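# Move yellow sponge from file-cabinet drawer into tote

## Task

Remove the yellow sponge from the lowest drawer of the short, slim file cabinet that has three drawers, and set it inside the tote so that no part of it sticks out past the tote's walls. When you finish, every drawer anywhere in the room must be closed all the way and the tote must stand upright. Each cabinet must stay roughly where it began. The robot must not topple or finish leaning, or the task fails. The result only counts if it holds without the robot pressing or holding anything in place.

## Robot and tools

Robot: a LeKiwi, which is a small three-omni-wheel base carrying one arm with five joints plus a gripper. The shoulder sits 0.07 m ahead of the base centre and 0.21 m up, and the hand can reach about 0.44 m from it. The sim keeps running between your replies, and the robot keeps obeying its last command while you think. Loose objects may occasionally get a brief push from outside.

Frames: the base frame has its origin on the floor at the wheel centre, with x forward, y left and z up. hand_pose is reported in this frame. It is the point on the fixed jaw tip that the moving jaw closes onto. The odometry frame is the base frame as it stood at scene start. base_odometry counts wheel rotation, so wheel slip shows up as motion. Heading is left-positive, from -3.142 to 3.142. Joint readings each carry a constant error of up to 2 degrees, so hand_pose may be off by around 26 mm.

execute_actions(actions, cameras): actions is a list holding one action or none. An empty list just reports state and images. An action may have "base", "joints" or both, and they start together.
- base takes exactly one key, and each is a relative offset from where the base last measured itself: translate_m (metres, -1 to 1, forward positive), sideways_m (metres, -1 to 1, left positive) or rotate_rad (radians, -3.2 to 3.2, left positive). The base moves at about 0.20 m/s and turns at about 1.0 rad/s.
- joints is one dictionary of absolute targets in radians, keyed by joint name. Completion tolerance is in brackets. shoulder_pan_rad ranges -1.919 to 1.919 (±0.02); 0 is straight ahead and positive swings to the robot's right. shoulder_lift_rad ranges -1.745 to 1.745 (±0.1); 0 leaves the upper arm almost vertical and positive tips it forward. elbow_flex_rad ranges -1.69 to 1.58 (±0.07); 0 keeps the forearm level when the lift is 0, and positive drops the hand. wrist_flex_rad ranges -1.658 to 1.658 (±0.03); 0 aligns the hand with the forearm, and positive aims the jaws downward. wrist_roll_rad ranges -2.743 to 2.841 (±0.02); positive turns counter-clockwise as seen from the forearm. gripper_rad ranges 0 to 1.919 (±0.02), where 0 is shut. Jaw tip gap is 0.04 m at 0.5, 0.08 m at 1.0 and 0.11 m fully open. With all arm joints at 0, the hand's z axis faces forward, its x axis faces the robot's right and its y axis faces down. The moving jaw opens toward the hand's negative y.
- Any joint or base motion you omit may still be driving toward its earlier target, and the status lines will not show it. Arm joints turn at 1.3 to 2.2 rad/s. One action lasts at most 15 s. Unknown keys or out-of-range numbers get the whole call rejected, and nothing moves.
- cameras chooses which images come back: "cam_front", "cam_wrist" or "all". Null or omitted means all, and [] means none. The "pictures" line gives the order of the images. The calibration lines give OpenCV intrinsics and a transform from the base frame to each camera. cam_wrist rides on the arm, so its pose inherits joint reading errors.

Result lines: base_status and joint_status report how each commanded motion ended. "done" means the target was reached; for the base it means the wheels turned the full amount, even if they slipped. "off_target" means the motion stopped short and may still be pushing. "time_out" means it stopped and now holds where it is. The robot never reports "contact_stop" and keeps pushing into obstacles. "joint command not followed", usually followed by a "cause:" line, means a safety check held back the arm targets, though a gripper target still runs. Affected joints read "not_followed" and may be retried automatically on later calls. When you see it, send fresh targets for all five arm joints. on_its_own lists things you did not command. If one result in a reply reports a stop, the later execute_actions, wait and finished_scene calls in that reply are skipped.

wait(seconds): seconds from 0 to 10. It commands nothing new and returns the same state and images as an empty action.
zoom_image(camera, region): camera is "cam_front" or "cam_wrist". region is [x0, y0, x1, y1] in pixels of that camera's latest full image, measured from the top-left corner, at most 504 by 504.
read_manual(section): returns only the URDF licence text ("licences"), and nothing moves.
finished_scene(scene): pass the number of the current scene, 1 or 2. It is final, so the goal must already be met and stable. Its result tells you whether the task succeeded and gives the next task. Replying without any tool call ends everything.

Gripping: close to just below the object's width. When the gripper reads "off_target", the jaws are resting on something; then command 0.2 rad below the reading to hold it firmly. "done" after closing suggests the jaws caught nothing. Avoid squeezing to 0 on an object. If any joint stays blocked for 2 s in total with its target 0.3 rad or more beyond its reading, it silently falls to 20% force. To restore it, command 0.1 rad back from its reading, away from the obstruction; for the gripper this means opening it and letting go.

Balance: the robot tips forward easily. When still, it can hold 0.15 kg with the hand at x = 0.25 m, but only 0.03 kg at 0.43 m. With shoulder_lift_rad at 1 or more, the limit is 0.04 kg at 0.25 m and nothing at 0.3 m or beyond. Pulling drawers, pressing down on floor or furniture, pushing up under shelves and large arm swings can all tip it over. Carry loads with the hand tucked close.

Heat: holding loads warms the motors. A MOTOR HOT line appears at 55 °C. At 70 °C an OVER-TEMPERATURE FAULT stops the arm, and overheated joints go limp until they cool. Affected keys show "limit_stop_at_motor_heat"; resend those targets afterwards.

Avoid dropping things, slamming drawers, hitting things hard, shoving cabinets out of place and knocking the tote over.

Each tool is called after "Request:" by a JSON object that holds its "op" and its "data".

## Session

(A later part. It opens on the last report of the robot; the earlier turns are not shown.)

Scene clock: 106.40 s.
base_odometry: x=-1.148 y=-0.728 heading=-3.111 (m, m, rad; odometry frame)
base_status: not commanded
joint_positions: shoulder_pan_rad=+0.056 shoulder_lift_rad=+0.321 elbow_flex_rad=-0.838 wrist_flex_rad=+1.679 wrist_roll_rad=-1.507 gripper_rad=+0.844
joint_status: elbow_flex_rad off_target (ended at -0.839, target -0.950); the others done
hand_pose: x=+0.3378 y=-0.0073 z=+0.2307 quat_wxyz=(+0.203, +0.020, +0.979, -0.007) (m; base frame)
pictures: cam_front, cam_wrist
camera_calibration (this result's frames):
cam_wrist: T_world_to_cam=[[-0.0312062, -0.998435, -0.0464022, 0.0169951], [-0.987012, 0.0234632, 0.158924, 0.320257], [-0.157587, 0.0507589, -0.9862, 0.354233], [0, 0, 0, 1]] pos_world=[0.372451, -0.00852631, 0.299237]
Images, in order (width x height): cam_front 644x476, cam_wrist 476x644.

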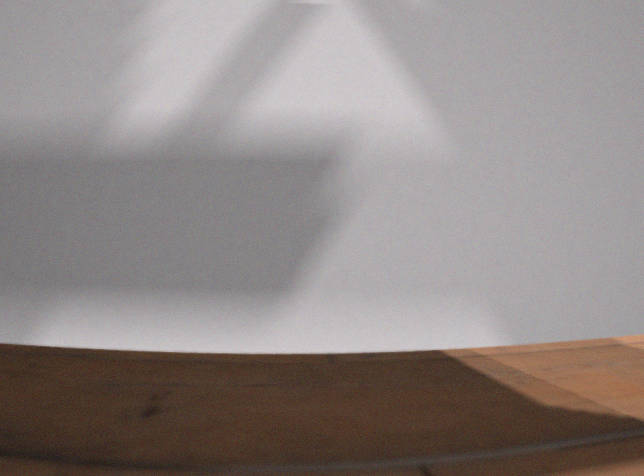

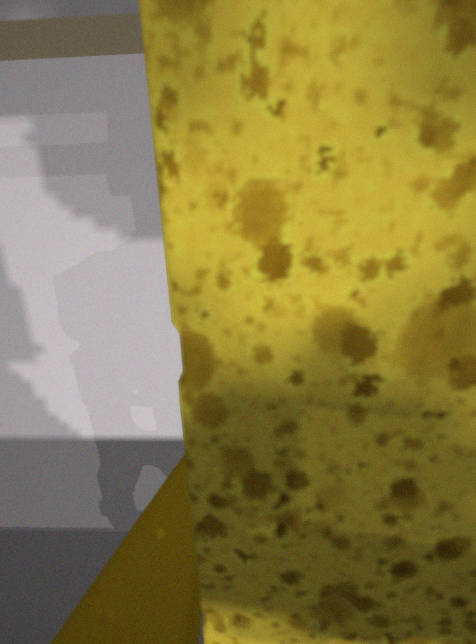

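Camera mount caught under the handle above, tilting the robot. Back off.

Request:
{"op": "execute_actions", "data": {"actions": [{"joints":{"shoulder_lift_rad":0.2,"elbow_flex_rad":-0.3,"wrist_flex_rad":1.6}}], "cameras": ["cam_front"]}}

Request:
{"op": "execute_actions", "data": {"actions": [{"base":{"translate_m":-0.03},"joints":{"shoulder_lift_rad":0.0,"elbow_flex_rad":-0.35,"wrist_flex_rad":1.65}}]}}

Scene clock: 110.20 s.
base_odometry: x=-1.148 y=-0.728 heading=-3.111 (m, m, rad; odometry frame)
base_status: not commanded
joint_positions: shoulder_pan_rad=+0.053 shoulder_lift_rad=+0.249 elbow_flex_rad=-0.299 wrist_flex_rad=+1.607 wrist_roll_rad=-1.507 gripper_rad=+0.844
joint_status: all done
hand_pose: x=+0.2887 y=-0.0039 z=+0.1624 quat_wxyz=(+0.007, +0.019, +1.000, +0.000) (m; base frame)
pictures: cam_front
Images, in order (width x height): cam_front 644x476.

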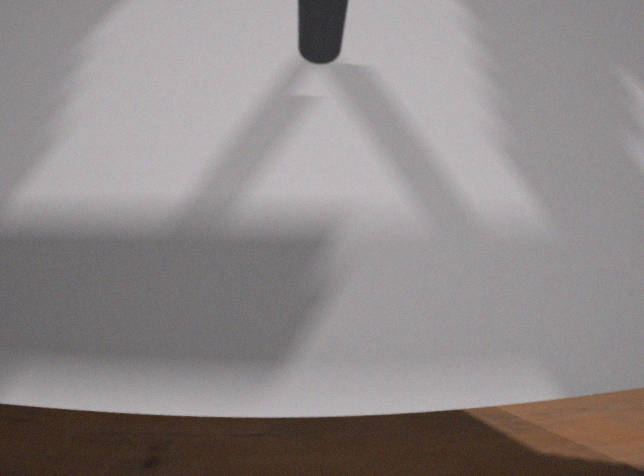

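Scene clock: 111.13 s.
base_odometry: x=-1.119 y=-0.727 heading=-3.111 (m, m, rad; odometry frame)
base_status: done
joint_positions: shoulder_pan_rad=+0.053 shoulder_lift_rad=+0.048 elbow_flex_rad=-0.317 wrist_flex_rad=+1.645 wrist_roll_rad=-1.507 gripper_rad=+0.844
joint_status: all done
hand_pose: x=+0.2902 y=-0.0040 z=+0.2033 quat_wxyz=(+0.097, +0.019, +0.995, -0.003) (m; base frame)
pictures: cam_front, cam_wrist
camera_calibration (this result's frames):
cam_wrist: T_world_to_cam=[[-0.0385764, -0.997978, -0.0505226, 0.020543], [-0.930621, 0.0174658, 0.365569, 0.21925], [-0.363947, 0.0611197, -0.929412, 0.36791], [0, 0, 0, 1]] pos_world=[0.338731, -0.0058145, 0.262827]
Images, in order (width x height): cam_front 644x476, cam_wrist 476x644.

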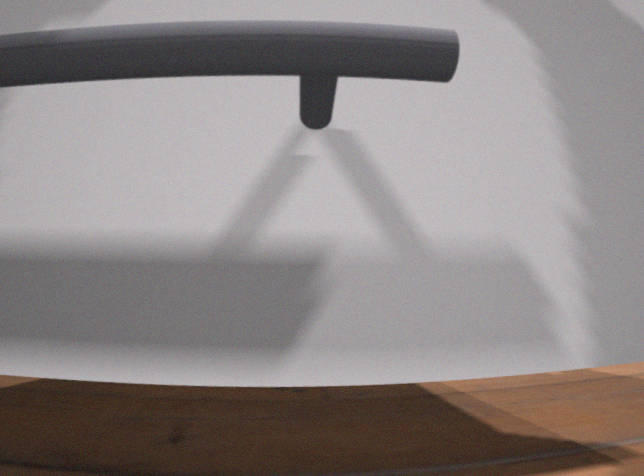

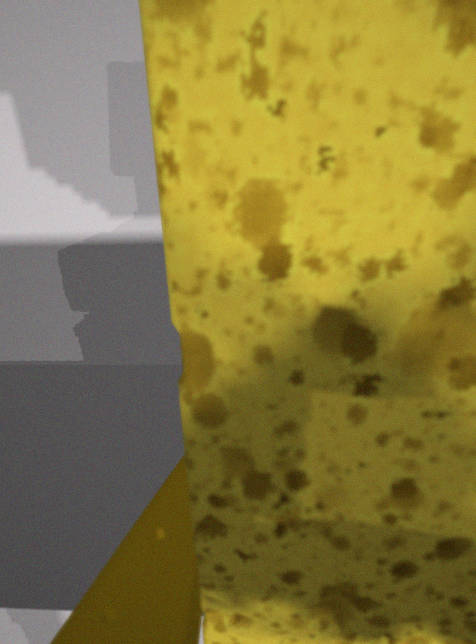

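Request:
{"op": "execute_actions", "data": {"actions": [{"joints":{"shoulder_lift_rad":-0.5,"elbow_flex_rad":-0.4}}], "cameras": []}}

Request:
{"op": "execute_actions", "data": {"actions": [{"base":{"sideways_m":0.06},"joints":{"shoulder_pan_rad":1.9,"shoulder_lift_rad":-0.3,"elbow_flex_rad":-0.4}}], "cameras": []}}

Request:
{"op": "execute_actions", "data": {"actions": [{"base":{"translate_m":0.27}}]}}

Request:
{"op": "execute_actions", "data": {"actions": [{"base":{"translate_m":0.05}}]}}

Scene clock: 117.13 s.
base_odometry: x=-1.119 y=-0.727 heading=-3.111 (m, m, rad; odometry frame)
base_status: not commanded
joint_positions: shoulder_pan_rad=+0.053 shoulder_lift_rad=-0.470 elbow_flex_rad=-0.369 wrist_flex_rad=+1.648 wrist_roll_rad=-1.507 gripper_rad=+0.844
joint_status: all done
hand_pose: x=+0.2683 y=-0.0029 z=+0.3095 quat_wxyz=(+0.372, +0.017, +0.928, -0.013) (m; base frame)
pictures: none
No camera images: the call's "cameras" was empty. Leave "cameras" out to get every camera's image.

Scene clock: 119.13 s.
base_odometry: x=-1.117 y=-0.786 heading=-3.113 (m, m, rad; odometry frame)
base_status: done
joint_positions: shoulder_pan_rad=+1.895 shoulder_lift_rad=-0.296 elbow_flex_rad=-0.371 wrist_flex_rad=+1.648 wrist_roll_rad=-1.507 gripper_rad=+0.844
joint_status: all done
hand_pose: x=+0.0055 y=-0.2073 z=+0.2785 quat_wxyz=(+0.168, +0.773, +0.564, -0.237) (m; base frame)
pictures: none
No camera images: the call's "cameras" was empty. Leave "cameras" out to get every camera's image.

Scene clock: 121.47 s.
base_odometry: x=-1.387 y=-0.794 heading=-3.112 (m, m, rad; odometry frame)
base_status: done
joint_positions: shoulder_pan_rad=+1.896 shoulder_lift_rad=-0.296 elbow_flex_rad=-0.371 wrist_flex_rad=+1.648 wrist_roll_rad=-1.507 gripper_rad=+0.844
joint_status: not commanded
hand_pose: x=+0.0052 y=-0.2072 z=+0.2785 quat_wxyz=(+0.167, +0.773, +0.564, -0.237) (m; base frame)
pictures: cam_front, cam_wrist
camera_calibration (this result's frames):
cam_wrist: T_world_to_cam=[[-0.956469, 0.288893, -0.0413124, 0.079412], [0.289867, 0.956863, -0.0197842, 0.225674], [0.0338148, -0.0308981, -0.99895, 0.344744], [0, 0, 0, 1]] pos_world=[-0.00111775, -0.228229, 0.352127]
Images, in order (width x height): cam_front 644x476, cam_wrist 476x644.

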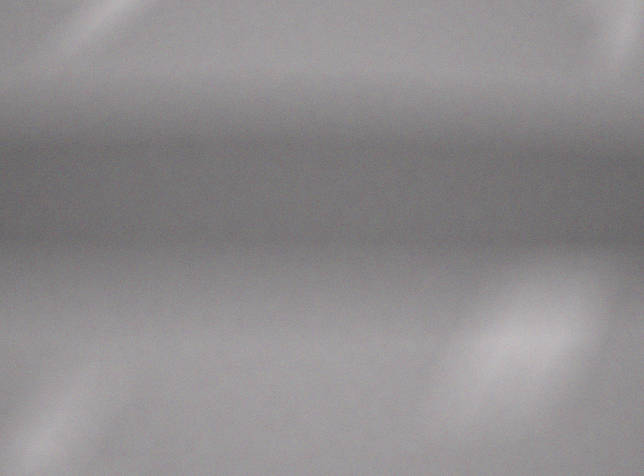

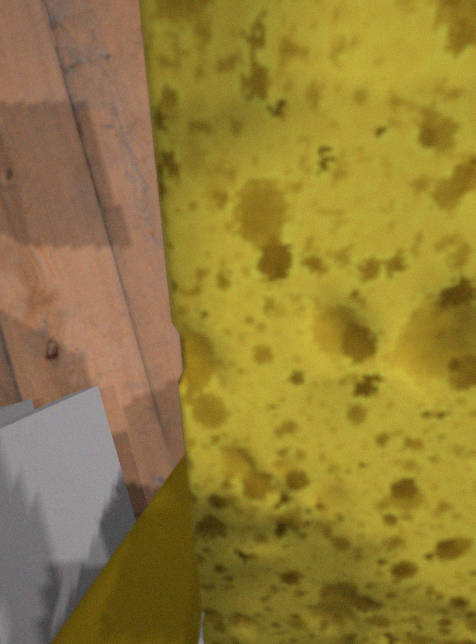

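Scene clock: 122.60 s.
base_odometry: x=-1.436 y=-0.796 heading=-3.112 (m, m, rad; odometry frame)
base_status: done
joint_positions: shoulder_pan_rad=+1.896 shoulder_lift_rad=-0.296 elbow_flex_rad=-0.371 wrist_flex_rad=+1.648 wrist_roll_rad=-1.507 gripper_rad=+0.844
joint_status: not commanded
hand_pose: x=+0.0052 y=-0.2072 z=+0.2785 quat_wxyz=(+0.167, +0.773, +0.564, -0.237) (m; base frame)
pictures: cam_front, cam_wrist
camera_calibration (this result's frames):
cam_wrist: T_world_to_cam=[[-0.956469, 0.288893, -0.0413124, 0.079412], [0.289867, 0.956863, -0.0197842, 0.225674], [0.0338148, -0.0308981, -0.99895, 0.344744], [0, 0, 0, 1]] pos_world=[-0.00111775, -0.228229, 0.352127]
Images, in order (width x height): cam_front 644x476, cam_wrist 476x644.

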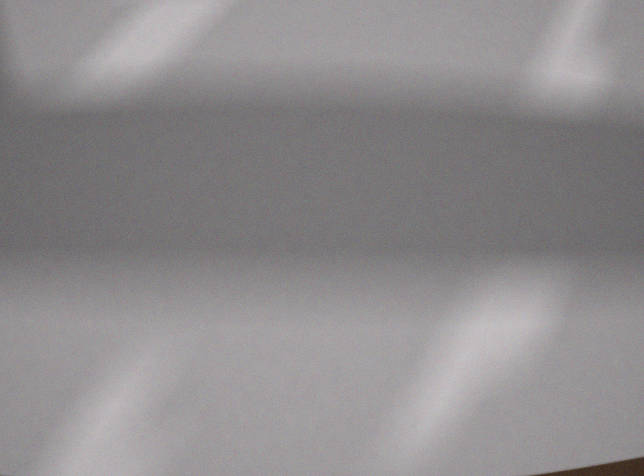

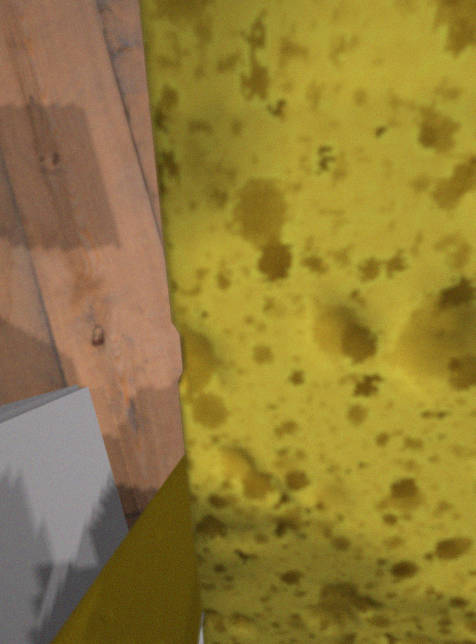

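The drawer moved ahead of the robot (self-closing, perhaps). Small extra push, then back off.

Request:
{"op": "execute_actions", "data": {"actions": [{"base":{"translate_m":0.015}}]}}

Request:
{"op": "execute_actions", "data": {"actions": [{"base":{"translate_m":-0.3}}], "cameras": ["cam_front"]}}

Scene clock: 126.67 s.
base_odometry: x=-1.451 y=-0.796 heading=-3.112 (m, m, rad; odometry frame)
base_status: done
joint_positions: shoulder_pan_rad=+1.896 shoulder_lift_rad=-0.296 elbow_flex_rad=-0.371 wrist_flex_rad=+1.648 wrist_roll_rad=-1.507 gripper_rad=+0.844
joint_status: not commanded
hand_pose: x=+0.0052 y=-0.2072 z=+0.2785 quat_wxyz=(+0.167, +0.773, +0.564, -0.237) (m; base frame)
pictures: cam_front, cam_wrist
camera_calibration (this result's frames):
cam_wrist: T_world_to_cam=[[-0.956469, 0.288893, -0.0413124, 0.079412], [0.289867, 0.956863, -0.0197842, 0.225674], [0.0338148, -0.0308981, -0.99895, 0.344744], [0, 0, 0, 1]] pos_world=[-0.00111775, -0.228229, 0.352127]
Images, in order (width x height): cam_front 644x476, cam_wrist 476x644.

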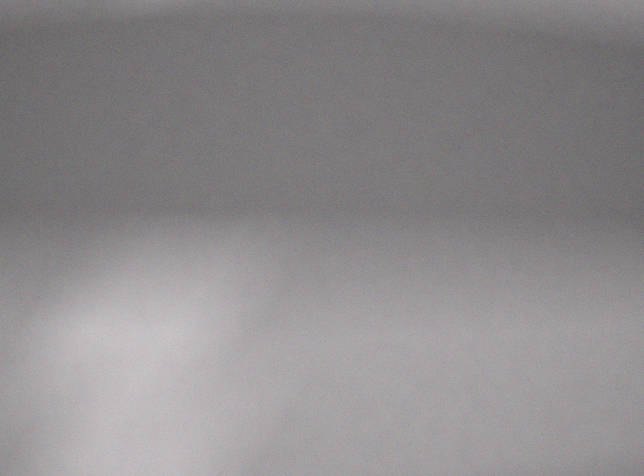

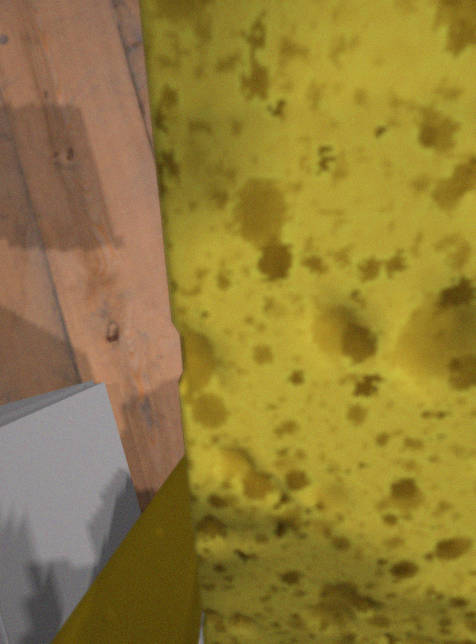

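Scene clock: 129.13 s.
base_odometry: x=-1.151 y=-0.787 heading=-3.113 (m, m, rad; odometry frame)
base_status: done
joint_positions: shoulder_pan_rad=+1.896 shoulder_lift_rad=-0.296 elbow_flex_rad=-0.371 wrist_flex_rad=+1.648 wrist_roll_rad=-1.507 gripper_rad=+0.844
joint_status: not commanded
hand_pose: x=+0.0052 y=-0.2072 z=+0.2785 quat_wxyz=(+0.167, +0.773, +0.564, -0.237) (m; base frame)
pictures: cam_front
Images, in order (width x height): cam_front 644x476.

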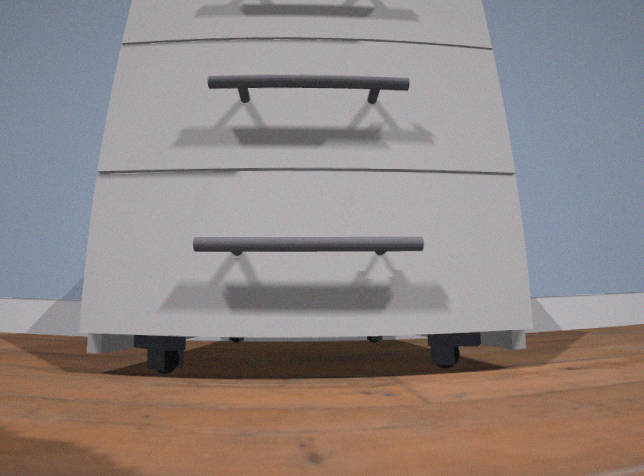

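Request:
{"op": "execute_actions", "data": {"actions": [{"base":{"rotate_rad":-1.95},"joints":{"shoulder_pan_rad":0}}], "cameras": ["cam_front"]}}

Request:
{"op": "execute_actions", "data": {"actions": [{"base":{"translate_m":1.0}}], "cameras": ["cam_front"]}}

Scene clock: 135.23 s.
base_odometry: x=-1.151 y=-0.787 heading=+1.225 (m, m, rad; odometry frame)
base_status: done
joint_positions: shoulder_pan_rad=+0.007 shoulder_lift_rad=-0.296 elbow_flex_rad=-0.371 wrist_flex_rad=+1.648 wrist_roll_rad=-1.507 gripper_rad=+0.844
joint_status: all done
hand_pose: x=+0.2832 y=+0.0063 z=+0.2785 quat_wxyz=(+0.290, -0.004, +0.957, -0.003) (m; base frame)
pictures: cam_front
Images, in order (width x height): cam_front 644x476.

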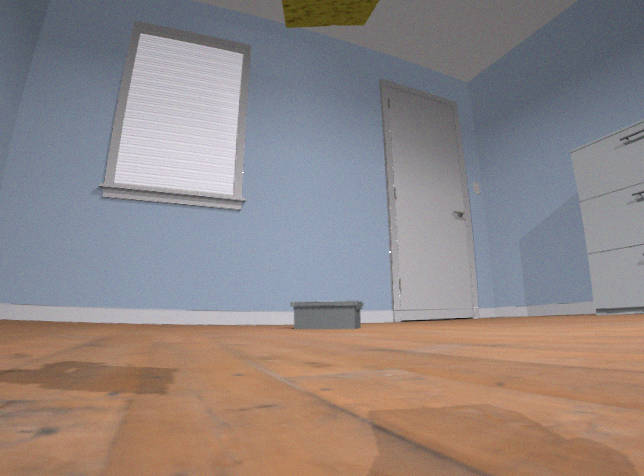

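Scene clock: 141.20 s.
base_odometry: x=-0.812 y=+0.153 heading=+1.225 (m, m, rad; odometry frame)
base_status: done
joint_positions: shoulder_pan_rad=+0.005 shoulder_lift_rad=-0.296 elbow_flex_rad=-0.371 wrist_flex_rad=+1.648 wrist_roll_rad=-1.507 gripper_rad=+0.844
joint_status: not commanded
hand_pose: x=+0.2831 y=+0.0066 z=+0.2785 quat_wxyz=(+0.290, -0.005, +0.957, -0.003) (m; base frame)
pictures: cam_front
Images, in order (width x height): cam_front 644x476.

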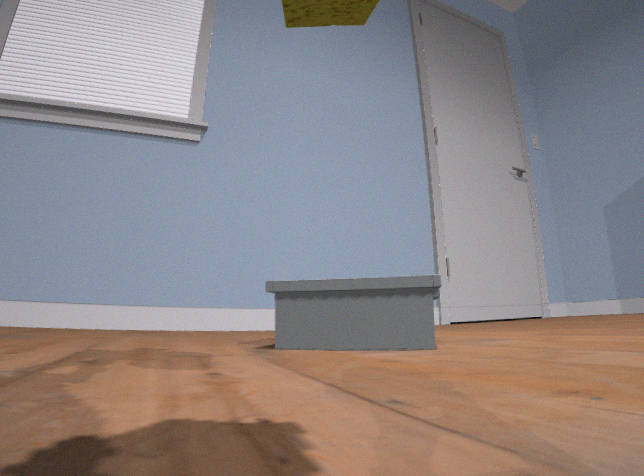

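Request:
{"op": "execute_actions", "data": {"actions": [{"base":{"rotate_rad":-0.07}}], "cameras": []}}

Request:
{"op": "execute_actions", "data": {"actions": [{"base":{"translate_m":0.56},"joints":{"shoulder_lift_rad":-0.1,"elbow_flex_rad":-0.1}}]}}

Scene clock: 145.67 s.
base_odometry: x=-0.812 y=+0.153 heading=+1.158 (m, m, rad; odometry frame)
base_status: done
joint_positions: shoulder_pan_rad=+0.005 shoulder_lift_rad=-0.296 elbow_flex_rad=-0.371 wrist_flex_rad=+1.648 wrist_roll_rad=-1.507 gripper_rad=+0.844
joint_status: not commanded
hand_pose: x=+0.2831 y=+0.0066 z=+0.2785 quat_wxyz=(+0.290, -0.005, +0.957, -0.003) (m; base frame)
pictures: none
No camera images: the call's "cameras" was empty. Leave "cameras" out to get every camera's image.

Scene clock: 149.43 s.
base_odometry: x=-0.588 y=+0.665 heading=+1.158 (m, m, rad; odometry frame)
base_status: done
joint_positions: shoulder_pan_rad=+0.005 shoulder_lift_rad=-0.092 elbow_flex_rad=-0.098 wrist_flex_rad=+1.648 wrist_roll_rad=-1.507 gripper_rad=+0.844
joint_status: all done
hand_pose: x=+0.2641 y=+0.0067 z=+0.1945 quat_wxyz=(+0.056, -0.005, +0.998, -0.001) (m; base frame)
pictures: cam_front, cam_wrist
camera_calibration (this result's frames):
cam_wrist: T_world_to_cam=[[0.00467877, -0.998662, -0.0514986, 0.0185845], [-0.896962, -0.0269583, 0.441285, 0.174646], [-0.442082, 0.0441276, -0.895888, 0.363774], [0, 0, 0, 1]] pos_world=[0.317382, 0.00721527, 0.24979]
Images, in order (width x height): cam_front 644x476, cam_wrist 476x644.

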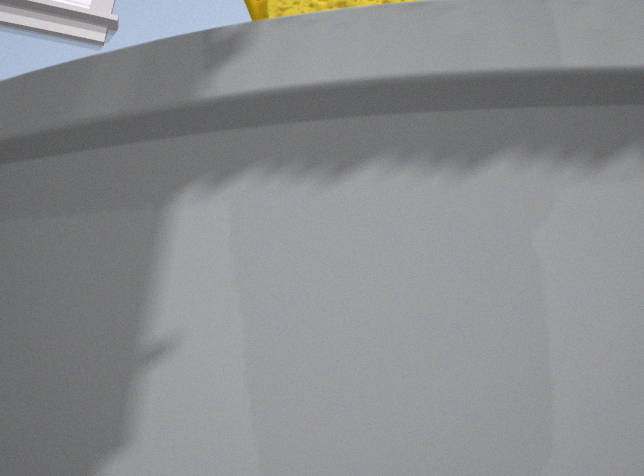

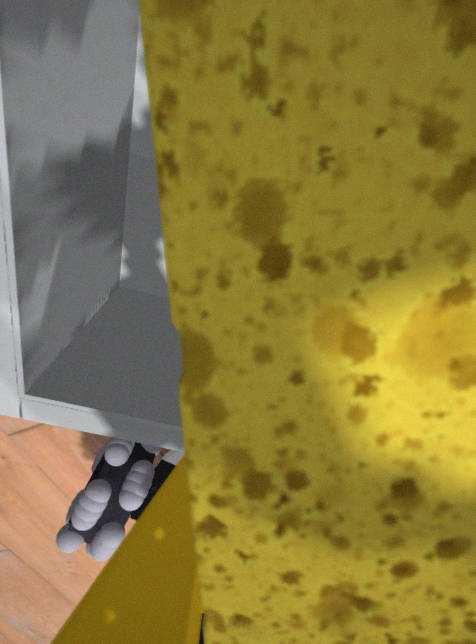

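Request:
{"op": "execute_actions", "data": {"actions": [{"joints":{"shoulder_pan_rad":0.15,"shoulder_lift_rad":0.05,"elbow_flex_rad":0.05,"wrist_flex_rad":1.42}}], "cameras": ["cam_wrist"]}}

Request:
{"op": "execute_actions", "data": {"actions": [{"joints":{"shoulder_lift_rad":0.35,"elbow_flex_rad":0.43,"wrist_flex_rad":0.74}}]}}

Scene clock: 153.90 s.
base_odometry: x=-0.588 y=+0.665 heading=+1.158 (m, m, rad; odometry frame)
base_status: not commanded
joint_positions: shoulder_pan_rad=+0.145 shoulder_lift_rad=+0.059 elbow_flex_rad=+0.051 wrist_flex_rad=+1.427 wrist_roll_rad=-1.507 gripper_rad=+0.844
joint_status: all done
hand_pose: x=+0.2706 y=-0.0218 z=+0.1495 quat_wxyz=(+0.017, +0.065, +0.998, -0.001) (m; base frame)
pictures: cam_wrist
camera_calibration (this result's frames):
cam_wrist: T_world_to_cam=[[-0.138332, -0.989015, -0.0520961, 0.0266986], [-0.855146, 0.0927425, 0.510024, 0.180572], [-0.49959, 0.115102, -0.858581, 0.339212], [0, 0, 0, 1]] pos_world=[0.327576, -0.0293855, 0.200536]
Images, in order (width x height): cam_wrist 476x644.

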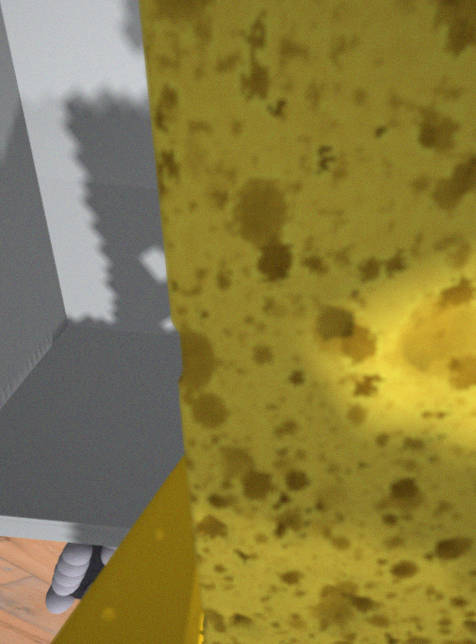

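Scene clock: 155.03 s.
base_odometry: x=-0.588 y=+0.665 heading=+1.158 (m, m, rad; odometry frame)
base_status: not commanded
joint_positions: shoulder_pan_rad=+0.145 shoulder_lift_rad=+0.358 elbow_flex_rad=+0.430 wrist_flex_rad=+0.746 wrist_roll_rad=-1.507 gripper_rad=+0.844
joint_status: all done
hand_pose: x=+0.2664 y=-0.0212 z=+0.0521 quat_wxyz=(+0.018, +0.065, +0.998, -0.001) (m; base frame)
pictures: cam_front, cam_wrist
camera_calibration (this result's frames):
cam_wrist: T_world_to_cam=[[-0.138174, -0.989038, -0.0520786, 0.0216039], [-0.85669, 0.0929674, 0.507384, 0.227161], [-0.496981, 0.114722, -0.860145, 0.252781], [0, 0, 0, 1]] pos_world=[0.323219, -0.0287512, 0.103295]
Images, in order (width x height): cam_front 644x476, cam_wrist 476x644.

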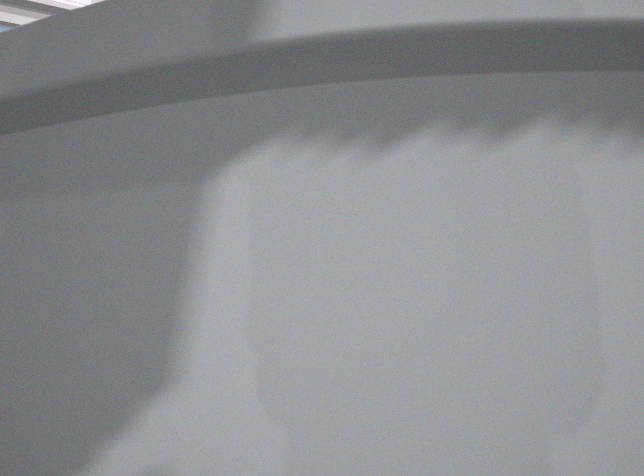

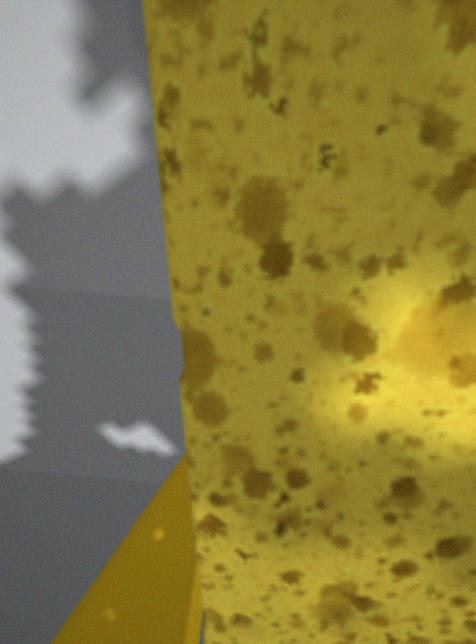

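Request:
{"op": "execute_actions", "data": {"actions": [{"joints":{"shoulder_lift_rad":0.45,"elbow_flex_rad":0.4,"wrist_flex_rad":0.65}}], "cameras": []}}

Request:
{"op": "execute_actions", "data": {"actions": [{"joints":{"gripper_rad":1.2}}], "cameras": []}}

Request:
{"op": "execute_actions", "data": {"actions": [{"joints":{"shoulder_lift_rad":-0.2,"elbow_flex_rad":-0.2,"wrist_flex_rad":1.55}}]}}

Scene clock: 158.30 s.
base_odometry: x=-0.588 y=+0.665 heading=+1.158 (m, m, rad; odometry frame)
base_status: not commanded
joint_positions: shoulder_pan_rad=+0.145 shoulder_lift_rad=+0.459 elbow_flex_rad=+0.426 wrist_flex_rad=+0.657 wrist_roll_rad=-1.507 gripper_rad=+0.844
joint_status: all done
hand_pose: x=+0.2652 y=-0.0211 z=+0.0358 quat_wxyz=(+0.014, +0.065, +0.998, -0.001) (m; base frame)
pictures: none
No camera images: the call's "cameras" was empty. Leave "cameras" out to get every camera's image.

Scene clock: 159.10 s.
base_odometry: x=-0.588 y=+0.665 heading=+1.158 (m, m, rad; odometry frame)
base_status: not commanded
joint_positions: shoulder_pan_rad=+0.145 shoulder_lift_rad=+0.459 elbow_flex_rad=+0.424 wrist_flex_rad=+0.657 wrist_roll_rad=-1.507 gripper_rad=+1.187
joint_status: all done
hand_pose: x=+0.2656 y=-0.0211 z=+0.0360 quat_wxyz=(+0.015, +0.065, +0.998, -0.001) (m; base frame)
pictures: none
No camera images: the call's "cameras" was empty. Leave "cameras" out to get every camera's image.

Scene clock: 160.37 s.
base_odometry: x=-0.588 y=+0.665 heading=+1.158 (m, m, rad; odometry frame)
base_status: not commanded
joint_positions: shoulder_pan_rad=+0.145 shoulder_lift_rad=-0.159 elbow_flex_rad=-0.165 wrist_flex_rad=+1.547 wrist_roll_rad=-1.507 gripper_rad=+1.188
joint_status: all done
hand_pose: x=+0.2867 y=-0.0242 z=+0.2213 quat_wxyz=(+0.173, +0.064, +0.983, -0.014) (m; base frame)
pictures: cam_front, cam_wrist
camera_calibration (this result's frames):
cam_wrist: T_world_to_cam=[[-0.122658, -0.991297, -0.0478072, 0.0248512], [-0.969542, 0.109398, 0.219136, 0.255457], [-0.211999, 0.0732299, -0.974522, 0.351354], [0, 0, 0, 1]] pos_world=[0.325211, -0.0290412, 0.287611]
Images, in order (width x height): cam_front 644x476, cam_wrist 476x644.

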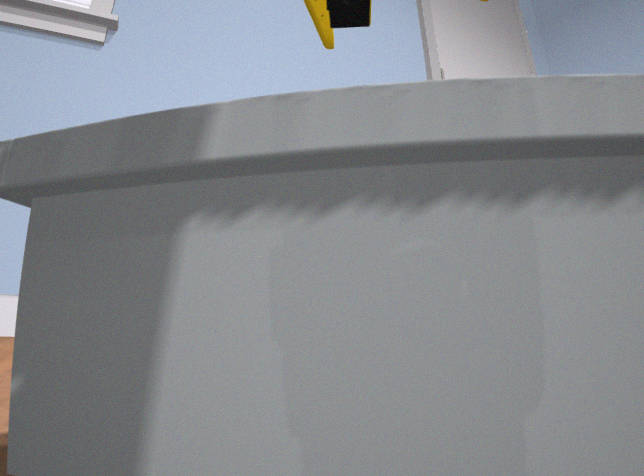

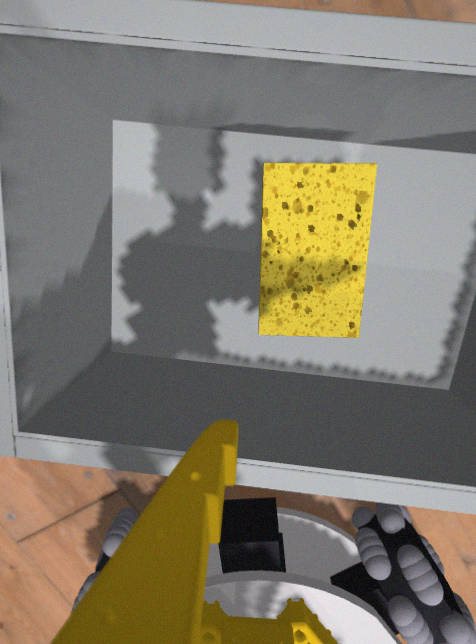

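Request:
{"op": "finished_scene", "data": {"scene": 1}}

The scene is finished: the task was done.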